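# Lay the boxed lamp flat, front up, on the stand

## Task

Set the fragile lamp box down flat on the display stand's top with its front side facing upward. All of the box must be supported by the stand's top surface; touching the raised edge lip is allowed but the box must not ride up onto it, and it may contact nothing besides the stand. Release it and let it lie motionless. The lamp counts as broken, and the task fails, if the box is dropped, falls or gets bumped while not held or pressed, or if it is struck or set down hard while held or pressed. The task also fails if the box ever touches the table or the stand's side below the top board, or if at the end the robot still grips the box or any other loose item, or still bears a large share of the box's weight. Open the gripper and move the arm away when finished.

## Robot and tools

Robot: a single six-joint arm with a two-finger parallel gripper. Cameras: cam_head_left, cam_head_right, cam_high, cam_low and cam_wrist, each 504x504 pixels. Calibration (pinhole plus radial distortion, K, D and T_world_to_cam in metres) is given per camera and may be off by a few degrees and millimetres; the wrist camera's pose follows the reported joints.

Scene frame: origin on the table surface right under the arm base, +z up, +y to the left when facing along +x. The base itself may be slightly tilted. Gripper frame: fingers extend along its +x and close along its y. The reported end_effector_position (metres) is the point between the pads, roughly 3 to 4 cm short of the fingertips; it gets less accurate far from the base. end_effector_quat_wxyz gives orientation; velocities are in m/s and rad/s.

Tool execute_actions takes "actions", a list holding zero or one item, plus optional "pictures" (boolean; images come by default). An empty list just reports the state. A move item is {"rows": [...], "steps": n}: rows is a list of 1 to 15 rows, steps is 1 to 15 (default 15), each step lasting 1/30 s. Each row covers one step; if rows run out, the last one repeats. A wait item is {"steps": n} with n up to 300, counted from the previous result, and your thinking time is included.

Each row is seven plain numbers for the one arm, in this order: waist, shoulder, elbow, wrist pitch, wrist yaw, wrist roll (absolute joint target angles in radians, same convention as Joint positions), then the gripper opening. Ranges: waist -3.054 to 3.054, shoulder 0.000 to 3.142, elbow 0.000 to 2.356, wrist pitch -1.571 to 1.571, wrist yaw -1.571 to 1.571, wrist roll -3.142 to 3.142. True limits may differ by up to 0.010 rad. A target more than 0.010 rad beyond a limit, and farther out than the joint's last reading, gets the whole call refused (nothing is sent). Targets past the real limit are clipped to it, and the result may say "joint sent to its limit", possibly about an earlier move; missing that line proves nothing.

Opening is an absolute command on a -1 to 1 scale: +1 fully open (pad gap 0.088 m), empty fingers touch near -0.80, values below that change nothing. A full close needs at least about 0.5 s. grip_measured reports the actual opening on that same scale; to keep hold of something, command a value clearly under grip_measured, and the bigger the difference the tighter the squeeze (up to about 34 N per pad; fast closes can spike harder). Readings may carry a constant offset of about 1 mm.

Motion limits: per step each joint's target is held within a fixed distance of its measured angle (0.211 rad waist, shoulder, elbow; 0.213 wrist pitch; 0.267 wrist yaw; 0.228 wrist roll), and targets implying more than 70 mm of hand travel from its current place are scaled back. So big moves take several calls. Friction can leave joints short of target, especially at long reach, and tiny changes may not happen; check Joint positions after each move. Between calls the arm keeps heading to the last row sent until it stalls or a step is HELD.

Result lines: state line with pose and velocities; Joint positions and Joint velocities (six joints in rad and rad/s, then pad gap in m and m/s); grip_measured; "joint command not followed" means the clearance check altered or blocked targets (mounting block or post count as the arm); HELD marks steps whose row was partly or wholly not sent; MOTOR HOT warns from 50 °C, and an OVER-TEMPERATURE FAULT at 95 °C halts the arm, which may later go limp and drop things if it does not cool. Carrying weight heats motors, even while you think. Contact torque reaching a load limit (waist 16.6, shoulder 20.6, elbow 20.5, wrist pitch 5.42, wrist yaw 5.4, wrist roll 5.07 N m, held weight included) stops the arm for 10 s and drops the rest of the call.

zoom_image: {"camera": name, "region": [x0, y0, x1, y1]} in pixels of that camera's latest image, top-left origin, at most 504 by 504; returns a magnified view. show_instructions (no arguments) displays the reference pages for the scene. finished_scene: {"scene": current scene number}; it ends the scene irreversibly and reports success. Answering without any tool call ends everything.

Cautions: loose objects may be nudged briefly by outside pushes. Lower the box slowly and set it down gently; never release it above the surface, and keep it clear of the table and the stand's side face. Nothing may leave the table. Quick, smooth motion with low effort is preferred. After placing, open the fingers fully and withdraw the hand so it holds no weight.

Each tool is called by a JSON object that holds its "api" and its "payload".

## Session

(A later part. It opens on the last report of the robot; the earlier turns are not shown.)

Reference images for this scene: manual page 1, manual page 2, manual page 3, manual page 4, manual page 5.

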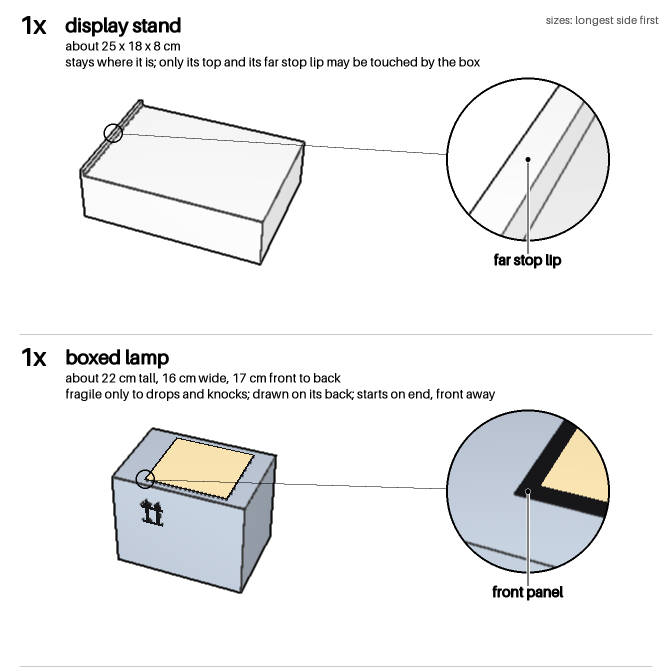

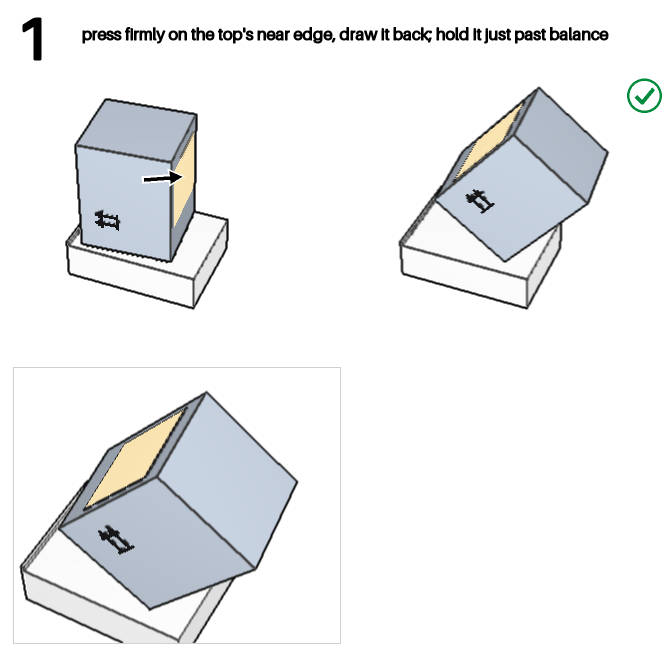

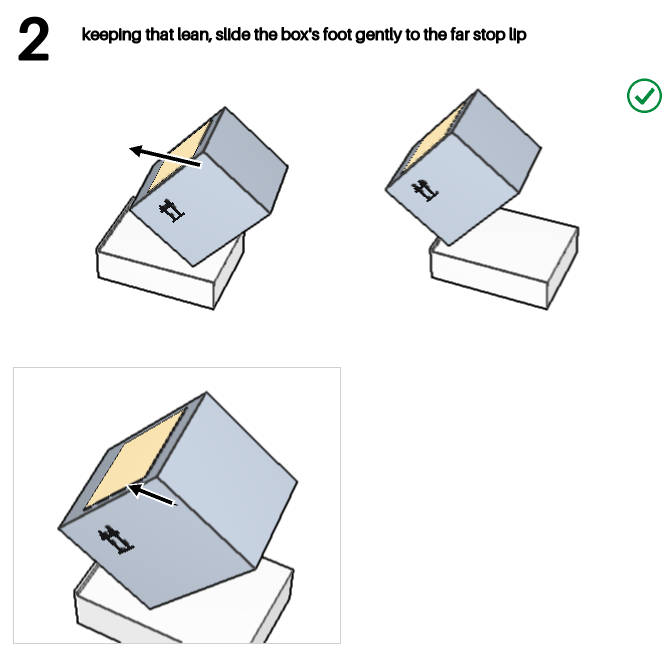

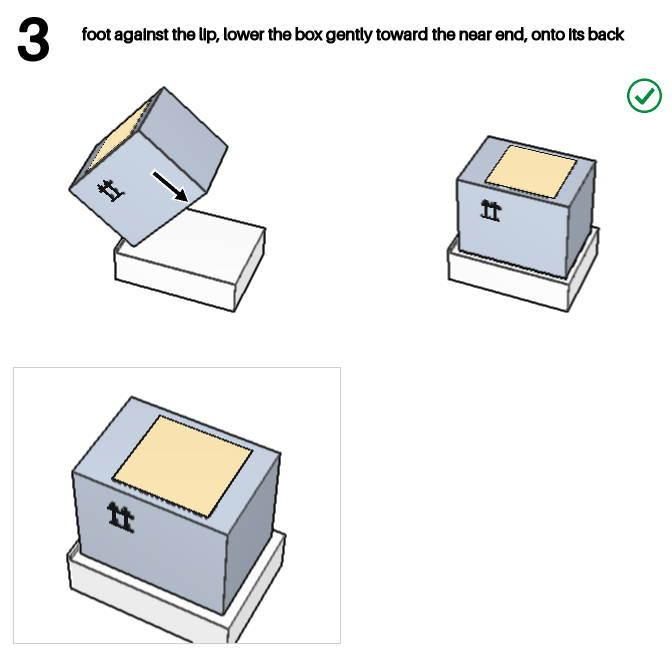

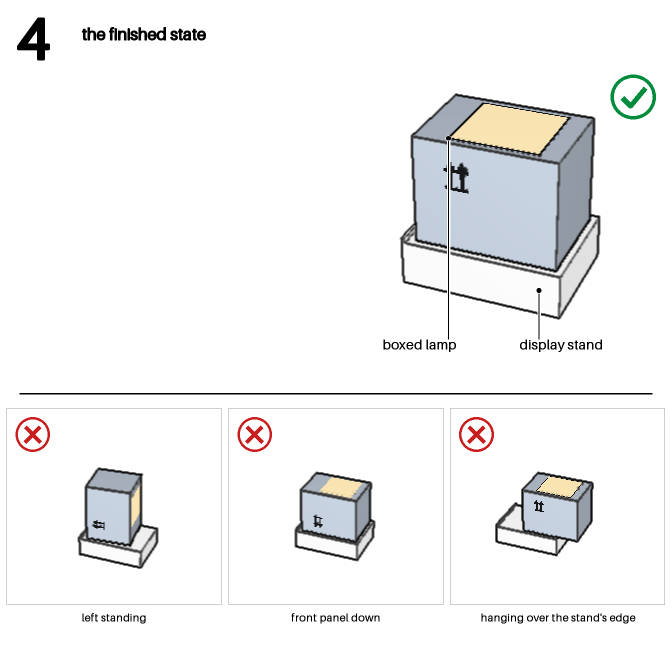

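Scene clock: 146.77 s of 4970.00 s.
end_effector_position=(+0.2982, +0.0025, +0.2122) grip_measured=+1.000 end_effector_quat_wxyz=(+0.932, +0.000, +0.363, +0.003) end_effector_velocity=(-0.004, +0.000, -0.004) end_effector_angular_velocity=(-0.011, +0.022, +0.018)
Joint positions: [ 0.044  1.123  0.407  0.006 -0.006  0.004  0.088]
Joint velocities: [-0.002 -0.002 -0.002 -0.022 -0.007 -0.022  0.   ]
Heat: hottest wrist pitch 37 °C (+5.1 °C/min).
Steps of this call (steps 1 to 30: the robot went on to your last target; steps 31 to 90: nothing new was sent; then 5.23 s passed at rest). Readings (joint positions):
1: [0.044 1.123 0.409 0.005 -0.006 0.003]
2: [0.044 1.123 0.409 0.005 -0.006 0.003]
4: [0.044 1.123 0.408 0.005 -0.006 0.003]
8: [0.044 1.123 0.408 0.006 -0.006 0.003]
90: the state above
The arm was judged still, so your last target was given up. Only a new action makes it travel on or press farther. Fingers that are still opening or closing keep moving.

{"api": "execute_actions", "payload": {"actions": [{"rows": [[0.047,1.1238,0.4029,0.0303,-0.006,0,1],[0.047,1.1299,0.3978,0.0413,-0.006,0,1],[0.047,1.1360,0.3928,0.0524,-0.006,0,1],[0.047,1.1424,0.3876,0.0637,-0.006,0,1],[0.047,1.1489,0.3826,0.0750,-0.006,0,1],[0.047,1.1507,0.3766,0.0841,-0.006,0,1],[0.047,1.1527,0.3707,0.0933,-0.006,0,1],[0.047,1.1548,0.3647,0.1026,-0.006,0,1],[0.047,1.1571,0.3588,0.1120,-0.006,0,1],[0.047,1.1595,0.3528,0.1215,-0.006,0,1],[0.047,1.1621,0.3469,0.1312,-0.006,0,1],[0.047,1.1648,0.3409,0.1410,-0.006,0,1],[0.047,1.1676,0.3350,0.1508,-0.006,0,1],[0.047,1.1706,0.3290,0.1608,-0.006,0,1],[0.047,1.1737,0.3231,0.1708,-0.006,0,1]], "steps": 15}], "pictures": false}}

{"api": "execute_actions", "payload": {"actions": [{"steps": 12}]}}

Scene clock: 151.57 s of 4970.00 s.
end_effector_position=(+0.2903, +0.0024, +0.1901) grip_measured=+1.000 end_effector_quat_wxyz=(+0.931, +0.000, +0.366, +0.003) end_effector_velocity=(-0.016, +0.000, -0.043) end_effector_angular_velocity=(-0.011, -0.022, +0.018)
Joint positions: [ 0.045  1.16   0.327  0.117 -0.005  0.005  0.088]
Joint velocities: [-0.002  0.081 -0.183  0.286 -0.007 -0.022  0.   ]
Heat: hottest wrist pitch 37 °C (+5.0 °C/min).
Steps of this call (steps 1 to 90: nothing new was sent; then 1.30 s passed at rest; steps 91 to 105: all 15 steps of this action). Readings (joint positions):
91: [0.044 1.123 0.407 0.008 -0.006 0.004]
92: [0.044 1.123 0.405 0.012 -0.005 0.004]
94: [0.045 1.123 0.398 0.023 -0.005 0.004]
98: [0.045 1.132 0.375 0.052 -0.005 0.005]
105: the state above

Scene clock: 151.97 s of 4970.00 s.
end_effector_position=(+0.2888, +0.0024, +0.1857) grip_measured=+1.000 end_effector_quat_wxyz=(+0.931, +0.000, +0.365, +0.003) end_effector_velocity=(-0.003, +0.002, -0.004) end_effector_angular_velocity=(-0.000, +0.007, +0.013)
Joint positions: [ 0.045  1.17   0.309  0.147 -0.005  0.005  0.088]
Joint velocities: [ 0.002  0.002 -0.012  0.007 -0.007 -0.007  0.   ]
Heat: hottest wrist pitch 38 °C (+6.1 °C/min).
Steps of this call (steps 1 to 12: the robot went on to your last target). Readings (joint positions):
1: [0.045 1.162 0.322 0.125 -0.005 0.005]
2: [0.045 1.165 0.319 0.130 -0.005 0.005]
4: [0.045 1.168 0.314 0.138 -0.005 0.005]
8: [0.045 1.169 0.310 0.145 -0.005 0.005]
12: the state above
camera_calibration (this result's frames):
cam_wrist: T_world_to_cam=[[0.0211967, -0.99974, 0.0083611, 0.00364277], [-0.869536, -0.0225621, -0.493355, 0.380364], [0.493415, 0.00318722, -0.869788, 0.0910144], [0, 0, 0, 1]] pos_world=[0.285755, 0.0119336, 0.266787]

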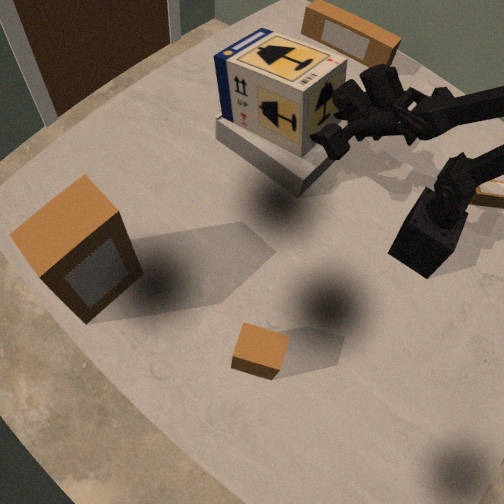

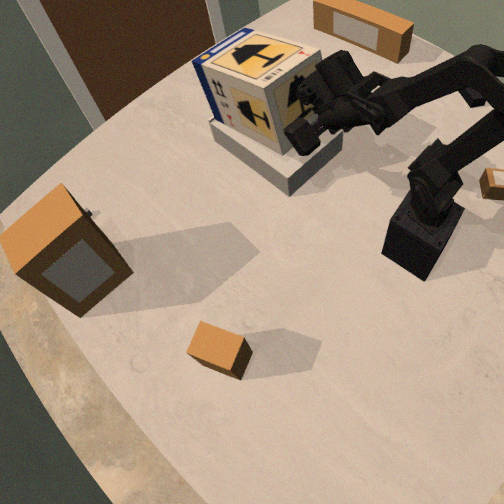

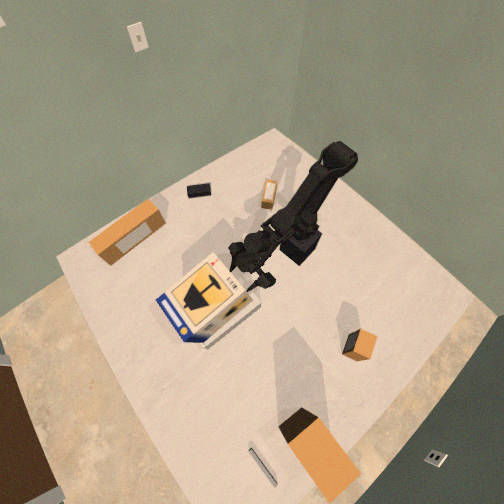

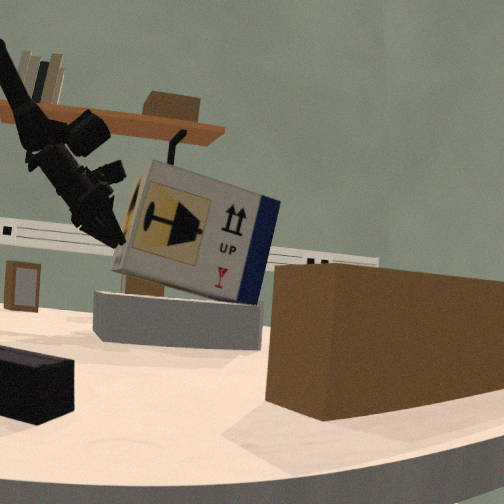

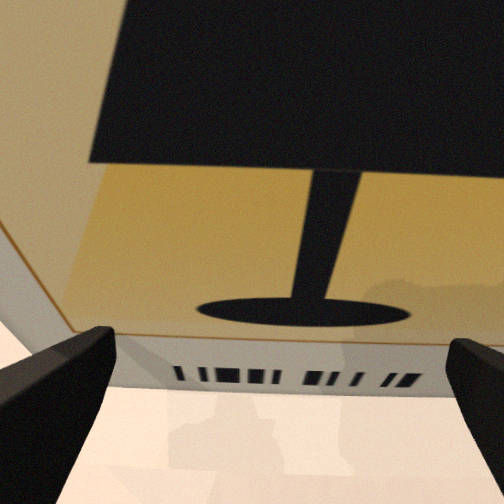

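{"api": "zoom_image", "payload": {"camera": "cam_low", "region": [80, 140, 300, 350]}}

Region (80, 140, 300, 350) of cam_low's 504x504 image, scaled by 2.291, with more detail than that image has; it fills the top 481 rows of this view, and the rest is white.

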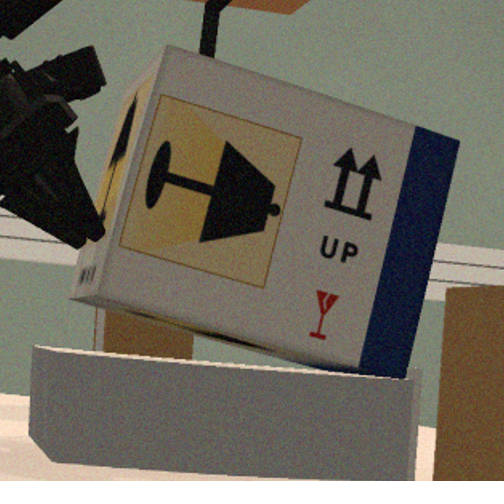

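{"api": "execute_actions", "payload": {"actions": [{"rows": [[0.047,1.1757,0.3187,0.1781,-0.006,0,1],[0.047,1.1790,0.3122,0.1892,-0.006,0,1],[0.047,1.1830,0.3053,0.2015,-0.006,0,1],[0.047,1.1873,0.2985,0.2141,-0.006,0,1],[0.047,1.1920,0.2919,0.2270,-0.006,0,1],[0.047,1.1971,0.2854,0.2402,-0.006,0,1],[0.047,1.2026,0.2791,0.2537,-0.006,0,1],[0.047,1.2085,0.2729,0.2674,-0.006,0,1],[0.047,1.2148,0.2669,0.2814,-0.006,0,1],[0.047,1.2215,0.2610,0.2958,-0.006,0,1],[0.047,1.2280,0.2558,0.3092,-0.006,0,1],[0.047,1.2348,0.2506,0.3229,-0.006,0,1],[0.047,1.2413,0.2460,0.3357,-0.006,0,1],[0.047,1.2475,0.2419,0.3475,-0.006,0,1],[0.047,1.2533,0.2383,0.3582,-0.006,0,1]], "steps": 15}], "pictures": false}}

{"api": "execute_actions", "payload": {"actions": [{"rows": [[0.047,1.2586,0.2351,0.3679,-0.006,0,1],[0.047,1.2636,0.2322,0.3770,-0.006,0,1],[0.047,1.2682,0.2297,0.3851,-0.006,0,1]], "steps": 14}]}}

Scene clock: 160.13 s of 4970.00 s.
end_effector_position=(+0.2836, +0.0024, +0.1669) grip_measured=+1.000 end_effector_quat_wxyz=(+0.933, +0.000, +0.359, +0.003) end_effector_velocity=(-0.014, +0.000, -0.047) end_effector_angular_velocity=(-0.001, +0.002, +0.008)
Joint positions: [ 0.045  1.235  0.236  0.297 -0.005  0.005  0.088]
Joint velocities: [-0.002  0.193 -0.154  0.344 -0.007 -0.007  0.   ]
Heat: hottest wrist pitch 40 °C (+7.0 °C/min).
Steps of this call (steps 1 to 30: the robot went on to your last target; steps 31 to 90: nothing new was sent; then 4.67 s passed at rest; steps 91 to 105: all 15 steps of this action). Readings (joint positions):
91: [0.045 1.170 0.307 0.150 -0.005 0.005]
92: [0.045 1.171 0.305 0.154 -0.005 0.005]
94: [0.045 1.175 0.298 0.167 -0.005 0.005]
98: [0.045 1.191 0.276 0.209 -0.005 0.005]
105: the state above

Scene clock: 160.60 s of 4970.00 s.
end_effector_position=(+0.2822, +0.0023, +0.1602) grip_measured=+1.000 end_effector_quat_wxyz=(+0.934, +0.000, +0.357, +0.003) end_effector_velocity=(+0.001, +0.000, +0.001) end_effector_angular_velocity=(-0.001, -0.012, +0.008)
Joint positions: [ 0.045  1.27   0.211  0.362 -0.005  0.005  0.088]
Joint velocities: [-0.002  0.002 -0.007  0.022 -0.007 -0.007  0.   ]
Heat: hottest wrist pitch 41 °C (+8.1 °C/min).
Steps of this call (steps 1 to 14: all 14 steps of this action). Readings (joint positions):
1: [0.045 1.241 0.231 0.309 -0.005 0.005]
2: [0.045 1.247 0.227 0.320 -0.005 0.005]
4: [0.045 1.257 0.220 0.338 -0.005 0.005]
8: [0.045 1.266 0.213 0.355 -0.005 0.005]
14: the state above
camera_calibration (this result's frames):
cam_wrist: T_world_to_cam=[[0.0215037, -0.999732, 0.00861796, 0.00384319], [-0.861317, -0.0229017, -0.507552, 0.361985], [0.507613, 0.00349143, -0.861578, 0.06678], [0, 0, 0, 1]] pos_world=[0.277802, 0.0118991, 0.241229]

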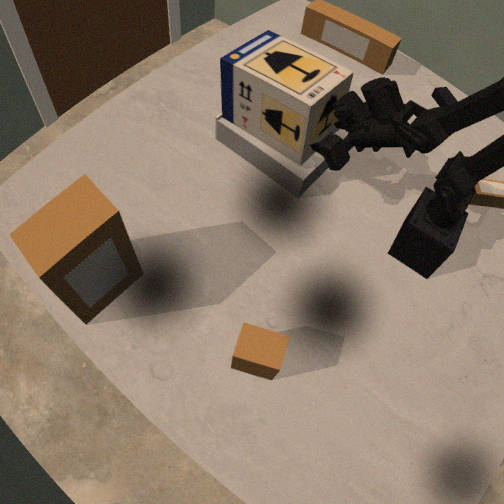

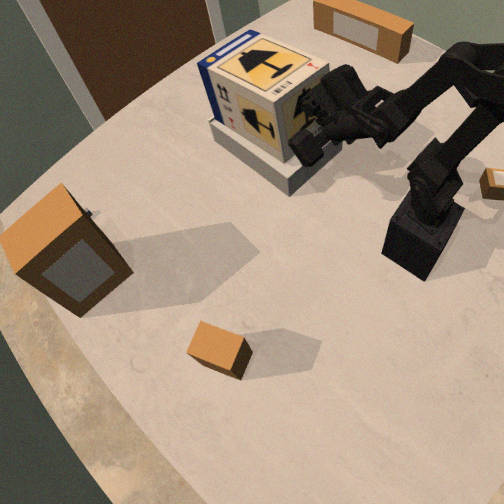

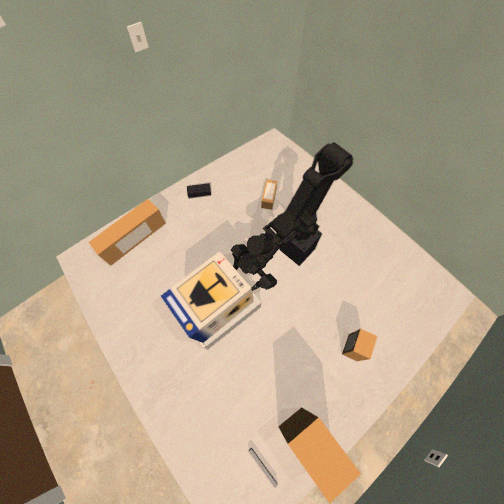

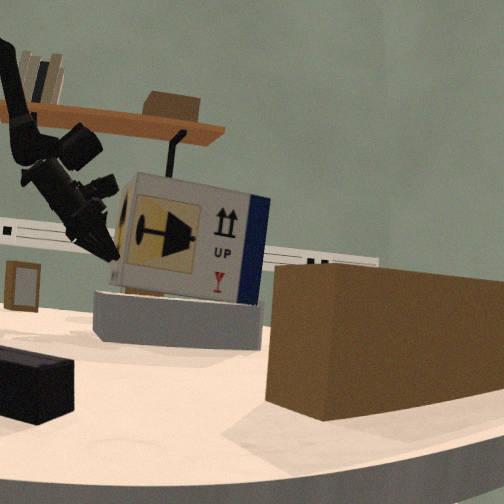

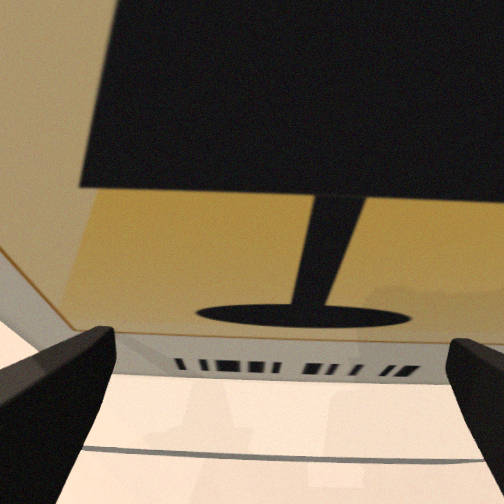

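{"api": "zoom_image", "payload": {"camera": "cam_low", "region": [80, 140, 300, 350]}}

Region (80, 140, 300, 350) of cam_low's 504x504 image, scaled by 2.291, with more detail than that image has; it fills the top 481 rows of this view, and the rest is white.

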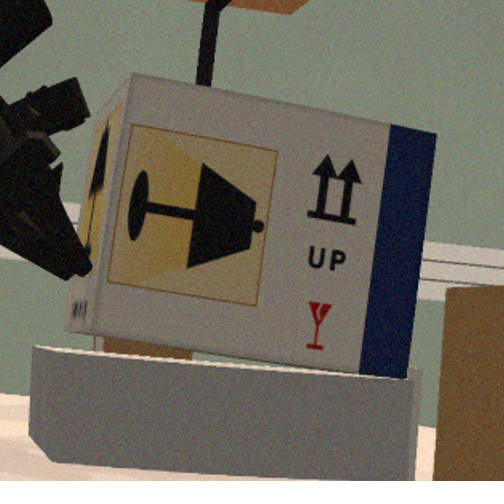

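{"api": "execute_actions", "payload": {"actions": [{"rows": [[0.047,1.2704,0.2288,0.3886,-0.006,0,1],[0.047,1.2737,0.2275,0.3940,-0.006,0,1],[0.047,1.2779,0.2259,0.4006,-0.006,0,1],[0.047,1.2821,0.2244,0.4072,-0.006,0,1],[0.047,1.2864,0.2228,0.4138,-0.006,0,1],[0.047,1.2907,0.2212,0.4206,-0.006,0,1],[0.047,1.2951,0.2196,0.4273,-0.006,0,1],[0.047,1.2996,0.2180,0.4342,-0.006,0,1],[0.047,1.3041,0.2164,0.4410,-0.006,0,1],[0.047,1.3087,0.2148,0.4479,-0.006,0,1],[0.047,1.3134,0.2132,0.4549,-0.006,0,1],[0.047,1.3181,0.2116,0.4619,-0.006,0,1],[0.047,1.3229,0.2100,0.4690,-0.006,0,1],[0.047,1.3274,0.2086,0.4755,-0.006,0,1],[0.047,1.3314,0.2073,0.4813,-0.006,0,1]], "steps": 15}], "pictures": false}}

{"api": "execute_actions", "payload": {"actions": [{"rows": [[0.047,1.3346,0.2063,0.4859,-0.006,0,1],[0.047,1.3371,0.2055,0.4896,-0.006,0,1],[0.047,1.3392,0.2048,0.4926,-0.006,0,1],[0.047,1.3413,0.2042,0.4956,-0.006,0,1],[0.047,1.3435,0.2035,0.4987,-0.006,0,1],[0.047,1.3456,0.2028,0.5018,-0.006,0,1],[0.047,1.3478,0.2022,0.5048,-0.006,0,1],[0.047,1.3499,0.2015,0.5079,-0.006,0,1],[0.047,1.3522,0.2008,0.5111,-0.006,0,1],[0.047,1.3546,0.2002,0.5140,-0.006,0,1],[0.047,1.3569,0.1996,0.5169,-0.006,0,1],[0.047,1.3593,0.1991,0.5198,-0.006,0,1],[0.047,1.3616,0.1985,0.5227,-0.006,0,1],[0.047,1.3640,0.1979,0.5256,-0.006,0,1],[0.047,1.3663,0.1973,0.5285,-0.006,0,1]], "steps": 15}], "pictures": false}}

{"api": "execute_actions", "payload": {"actions": [{"rows": [[0.047,1.3687,0.1967,0.5314,-0.006,0,1],[0.047,1.3710,0.1962,0.5343,-0.006,0,1],[0.047,1.3734,0.1956,0.5372,-0.006,0,1],[0.047,1.3757,0.1950,0.5401,-0.006,0,1],[0.047,1.3781,0.1944,0.5430,-0.006,0,1],[0.047,1.3804,0.1938,0.5459,-0.006,0,1],[0.047,1.3828,0.1933,0.5488,-0.006,0,1],[0.047,1.3851,0.1927,0.5517,-0.006,0,1],[0.047,1.3875,0.1921,0.5546,-0.006,0,1],[0.047,1.3898,0.1915,0.5575,-0.006,0,1]], "steps": 15}]}}

Scene clock: 166.40 s of 4970.00 s.
end_effector_position=(+0.2808, +0.0023, +0.1514) grip_measured=+1.000 end_effector_quat_wxyz=(+0.934, +0.001, +0.357, +0.003) end_effector_velocity=(-0.007, +0.000, -0.025) end_effector_angular_velocity=(+0.010, +0.022, -0.002)
Joint positions: [ 0.045  1.322  0.188  0.436 -0.005  0.005  0.088]
Joint velocities: [-0.002  0.134 -0.056  0.168 -0.007  0.007  0.   ]
Heat: hottest wrist pitch 42 °C (+9.2 °C/min).
Steps of this call (steps 1 to 15: the robot went on to your last target; steps 16 to 90: nothing new was sent; then 2.30 s passed at rest; steps 91 to 105: all 15 steps of this action). Readings (joint positions):
91: [0.045 1.271 0.210 0.364 -0.005 0.005]
92: [0.045 1.272 0.209 0.365 -0.005 0.005]
94: [0.045 1.276 0.208 0.372 -0.005 0.005]
98: [0.045 1.290 0.201 0.392 -0.005 0.005]
105: the state above

Scene clock: 166.90 s of 4970.00 s.
end_effector_position=(+0.2800, +0.0023, +0.1458) grip_measured=+1.000 end_effector_quat_wxyz=(+0.934, +0.001, +0.356, +0.003) end_effector_velocity=(-0.003, -0.000, -0.006) end_effector_angular_velocity=(+0.001, -0.012, -0.008)
Joint positions: [ 0.045  1.361  0.172  0.494 -0.005  0.005  0.088]
Joint velocities: [ 0.002  0.037 -0.032  0.081  0.007  0.007  0.   ]
Heat: hottest wrist pitch 42 °C (+9.1 °C/min).
Steps of this call (steps 1 to 15: all 15 steps of this action). Readings (joint positions):
1: [0.045 1.326 0.187 0.442 -0.005 0.005]
2: [0.045 1.330 0.185 0.447 -0.005 0.005]
4: [0.045 1.337 0.182 0.456 -0.005 0.005]
8: [0.045 1.347 0.179 0.471 -0.005 0.005]
15: the state above

Scene clock: 167.40 s of 4970.00 s.
end_effector_position=(+0.2799, +0.0023, +0.1445) grip_measured=+1.000 end_effector_quat_wxyz=(+0.936, +0.000, +0.351, +0.003) end_effector_velocity=(-0.002, -0.002, -0.002) end_effector_angular_velocity=(-0.010, -0.003, -0.003)
Joint positions: [ 0.045  1.378  0.16   0.534 -0.005  0.005  0.088]
Joint velocities: [-0.002  0.007 -0.012  0.022  0.007 -0.007  0.   ]
Heat: hottest wrist pitch 43 °C (+10.2 °C/min).
Steps of this call (steps 1 to 15: all 15 steps of this action). Readings (joint positions):
1: [0.045 1.363 0.171 0.497 -0.005 0.005]
2: [0.045 1.364 0.170 0.501 -0.005 0.005]
4: [0.045 1.367 0.168 0.507 -0.005 0.005]
8: [0.045 1.372 0.164 0.520 -0.005 0.005]
15: the state above
camera_calibration (this result's frames):
cam_wrist: T_world_to_cam=[[0.0209955, -0.999739, 0.00903731, 0.00402734], [-0.854472, -0.0226364, -0.519003, 0.351791], [0.519072, 0.00317463, -0.854724, 0.0502418], [0, 0, 0, 1]] pos_world=[0.274432, 0.0118301, 0.225487]

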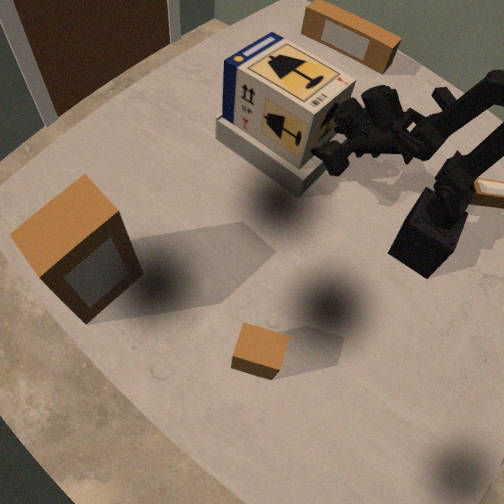

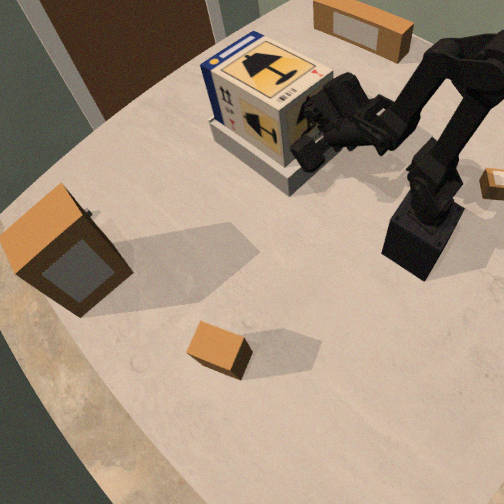

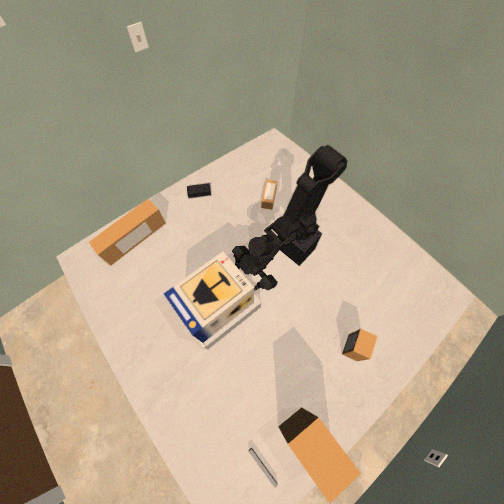

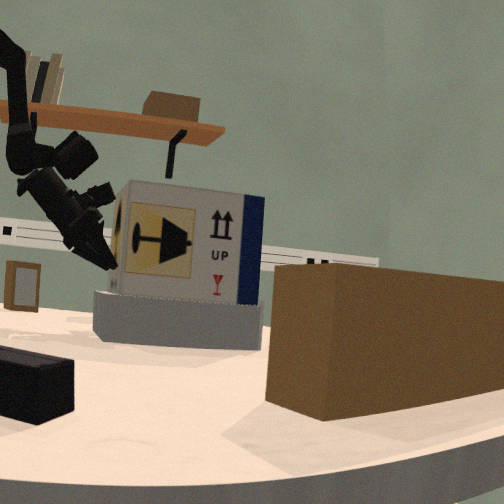

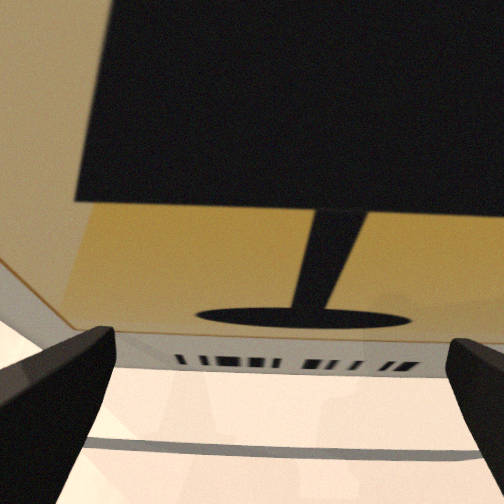

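{"api": "execute_actions", "payload": {"actions": [{"rows": [[0.047,1.3895,0.1850,0.5540,-0.006,0,1],[0.047,1.3890,0.1780,0.5500,-0.006,0,1],[0.047,1.3885,0.1710,0.5460,-0.006,0,1],[0.047,1.3880,0.1640,0.5420,-0.006,0,1],[0.047,1.3875,0.1570,0.5380,-0.006,0,1],[0.047,1.3870,0.1500,0.5345,-0.006,0,1],[0.047,1.3860,0.1430,0.5320,-0.006,0,1],[0.047,1.3830,0.1360,0.5300,-0.006,0,1],[0.047,1.3770,0.1290,0.5280,-0.006,0,1],[0.047,1.3680,0.1220,0.5250,-0.006,0,1],[0.047,1.3560,0.1150,0.5200,-0.006,0,1],[0.047,1.3410,0.1080,0.5130,-0.006,0,1],[0.047,1.3230,0.1010,0.5030,-0.006,0,1],[0.047,1.3020,0.0940,0.4900,-0.006,0,1],[0.047,1.2780,0.0870,0.4730,-0.006,0,1]], "steps": 15}], "pictures": false}}

{"api": "execute_actions", "payload": {"actions": [{"rows": [[0.047,1.250,0.082,0.440,-0.006,0,1],[0.047,1.219,0.078,0.403,-0.006,0,1],[0.047,1.186,0.075,0.364,-0.006,0,1],[0.047,1.151,0.075,0.323,-0.006,0,1],[0.047,1.115,0.075,0.280,-0.006,0,1],[0.047,1.079,0.075,0.238,-0.006,0,1],[0.047,1.043,0.075,0.195,-0.006,0,1],[0.047,1.007,0.075,0.153,-0.006,0,1],[0.047,0.971,0.075,0.110,-0.006,0,1],[0.047,0.935,0.075,0.068,-0.006,0,1],[0.047,0.900,0.075,0.027,-0.006,0,1],[0.047,0.867,0.075,-0.012,-0.006,0,1],[0.047,0.837,0.075,-0.048,-0.006,0,1],[0.047,0.810,0.075,-0.080,-0.006,0,1],[0.047,0.786,0.075,-0.108,-0.006,0,1]], "steps": 15}], "pictures": false}}

{"api": "execute_actions", "payload": {"actions": [{"rows": [[0.047,0.766,0.075,-0.132,-0.006,0,1],[0.047,0.750,0.075,-0.151,-0.006,0,1],[0.047,0.738,0.075,-0.165,-0.006,0,1],[0.047,0.729,0.075,-0.175,-0.006,0,1],[0.047,0.723,0.075,-0.182,-0.006,0,1],[0.047,0.720,0.075,-0.186,-0.006,0,1]], "steps": 15}]}}

Scene clock: 172.17 s of 4970.00 s.
end_effector_position=(+0.2651, +0.0021, +0.1379) grip_measured=+1.000 end_effector_quat_wxyz=(+0.931, -0.001, +0.364, +0.003) end_effector_velocity=(-0.080, -0.000, -0.002) end_effector_angular_velocity=(+0.010, +0.066, -0.002)
Joint positions: [ 0.046  1.337  0.119  0.505 -0.003  0.004  0.088]
Joint velocities: [-0.002 -0.476 -0.227 -0.315 -0.007  0.007  0.   ]
Heat: hottest wrist pitch 43 °C (+10.0 °C/min).
Steps of this call (steps 1 to 15: the robot went on to your last target; steps 16 to 90: nothing new was sent; then 1.27 s passed at rest; steps 91 to 105: all 15 steps of this action). Readings (joint positions):
91: [0.045 1.380 0.159 0.537 -0.004 0.006]
92: [0.045 1.380 0.158 0.537 -0.004 0.006]
94: [0.046 1.380 0.156 0.537 -0.004 0.006]
98: [0.046 1.380 0.151 0.537 -0.004 0.005]
105: the state above

Scene clock: 172.67 s of 4970.00 s.
end_effector_position=(+0.2210, +0.0019, +0.1503) grip_measured=+1.000 end_effector_quat_wxyz=(+0.916, -0.001, +0.400, +0.003) end_effector_velocity=(-0.087, +0.000, +0.022) end_effector_angular_velocity=(-0.001, +0.149, +0.007)
Joint positions: [ 0.046  0.885  0.088  0.006 -0.003  0.004  0.088]
Joint velocities: [-0.002 -0.901 -0.002 -1.048 -0.007 -0.007  0.   ]
Heat: hottest wrist pitch 43 °C (+10.1 °C/min).
Steps of this call (steps 1 to 15: all 15 steps of this action). Readings (joint positions):
1: [0.046 1.318 0.112 0.491 -0.003 0.004]
2: [0.046 1.297 0.106 0.470 -0.003 0.004]
4: [0.046 1.246 0.097 0.418 -0.003 0.004]
8: [0.046 1.120 0.089 0.277 -0.003 0.004]
15: the state above

Scene clock: 173.17 s of 4970.00 s.
end_effector_position=(+0.2118, +0.0018, +0.1529) grip_measured=+1.000 end_effector_quat_wxyz=(+0.914, -0.001, +0.406, +0.003) end_effector_velocity=(-0.006, +0.001, -0.006) end_effector_angular_velocity=(+0.000, +0.037, +0.008)
Joint positions: [ 0.046  0.785  0.088 -0.105 -0.003  0.004  0.088]
Joint velocities: [-0.002 -0.002 -0.002 -0.037 -0.007 -0.007  0.   ]
Heat: hottest wrist pitch 43 °C (+10.0 °C/min).
A step of this action was HELD (marked below), so the robot has no last target. The arm can still carry out the HELD step.
Steps of this call (steps 1 to 15: all 15 steps of this action). Readings (joint positions):
1: [0.046 0.856 0.088 -0.026 -0.003 0.004]
2: [0.046 0.831 0.088 -0.055 -0.003 0.004]
4: [0.046 0.790 0.088 -0.103 -0.003 0.004]
5: [0.046 0.784 0.088 -0.109 -0.003 0.004] HELD
6: [0.046 0.784 0.088 -0.107 -0.003 0.004] HELD
7: [0.046 0.785 0.088 -0.106 -0.003 0.004] HELD
8: [0.046 0.785 0.088 -0.106 -0.003 0.004] HELD
9: [0.046 0.785 0.088 -0.105 -0.003 0.004] HELD
10: [0.046 0.785 0.088 -0.105 -0.003 0.004] HELD
11: [0.046 0.785 0.088 -0.105 -0.003 0.004] HELD
12: [0.046 0.785 0.088 -0.105 -0.003 0.004] HELD
13: [0.046 0.785 0.088 -0.105 -0.003 0.004] HELD
14: [0.046 0.785 0.088 -0.105 -0.003 0.004] HELD
15: the state above HELD
joint command not followed: on one or more control steps a check withheld the commanded joint targets, and the robot was not sent them on those steps. On the call's last step the targets were still withheld.
cause: the commanded joint targets would bring two parts of the arm too close to each other (joints 3 (elbow) to 5 (wrist yaw) lie between them); next, command targets that bring no two parts of the arm closer together.
camera_calibration (this result's frames):
cam_wrist: T_world_to_cam=[[0.0222357, -0.999712, 0.00901986, 0.0046885], [-0.910039, -0.023975, -0.413828, 0.293657], [0.413926, 0.000993359, -0.91031, 0.12358], [0, 0, 0, 1]] pos_world=[0.215982, 0.0116048, 0.233978]

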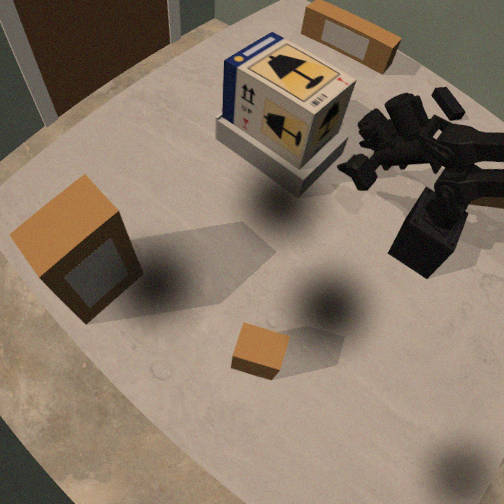

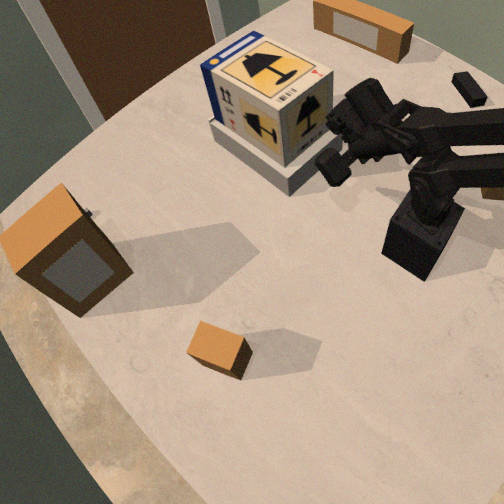

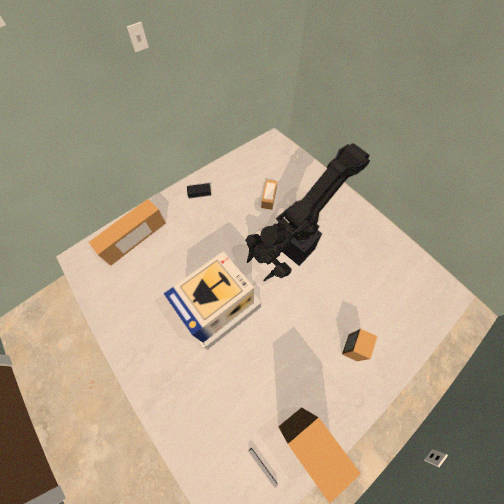

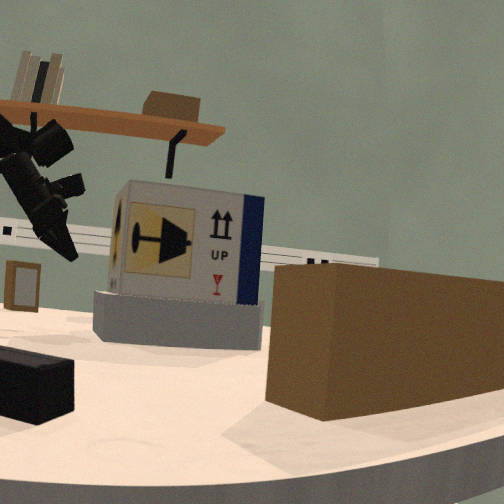

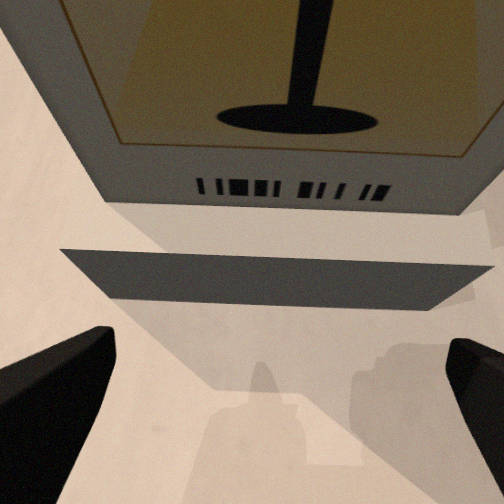

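{"api": "zoom_image", "payload": {"camera": "cam_low", "region": [80, 160, 300, 360]}}

{"api": "zoom_image", "payload": {"camera": "cam_head_left", "region": [200, 20, 380, 200]}}

Region (80, 160, 300, 360) of cam_low's 504x504 image, scaled by 2.291, with more detail than that image has; it fills the top 458 rows of this view, and the rest is white.

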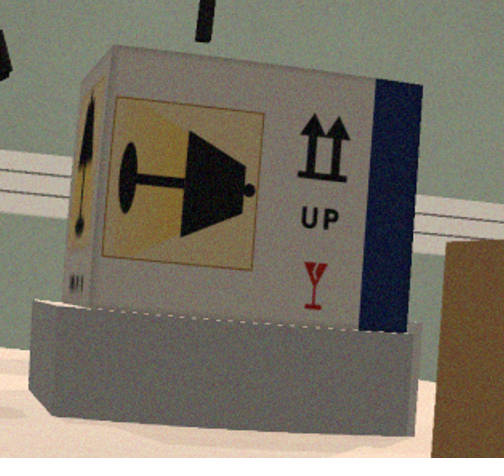

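Region (200, 20, 380, 200) of cam_head_left's 504x504 image, scaled by 2.800, with more detail than that image has.

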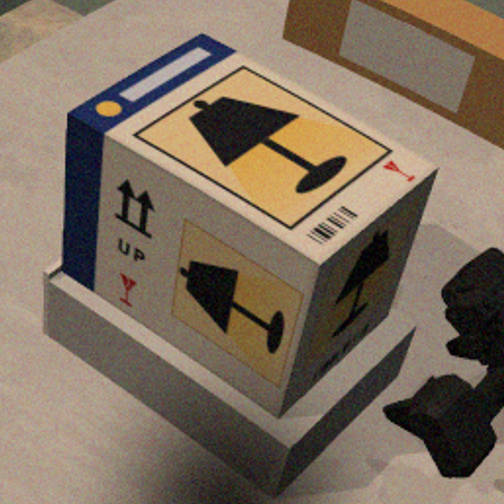

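The box lies flat with its front panel up. It sits inside the stand's edges and against the lip, and the arm is clear.

{"api": "finished_scene", "payload": {"scene": 2}}

The scene is finished: the task was done.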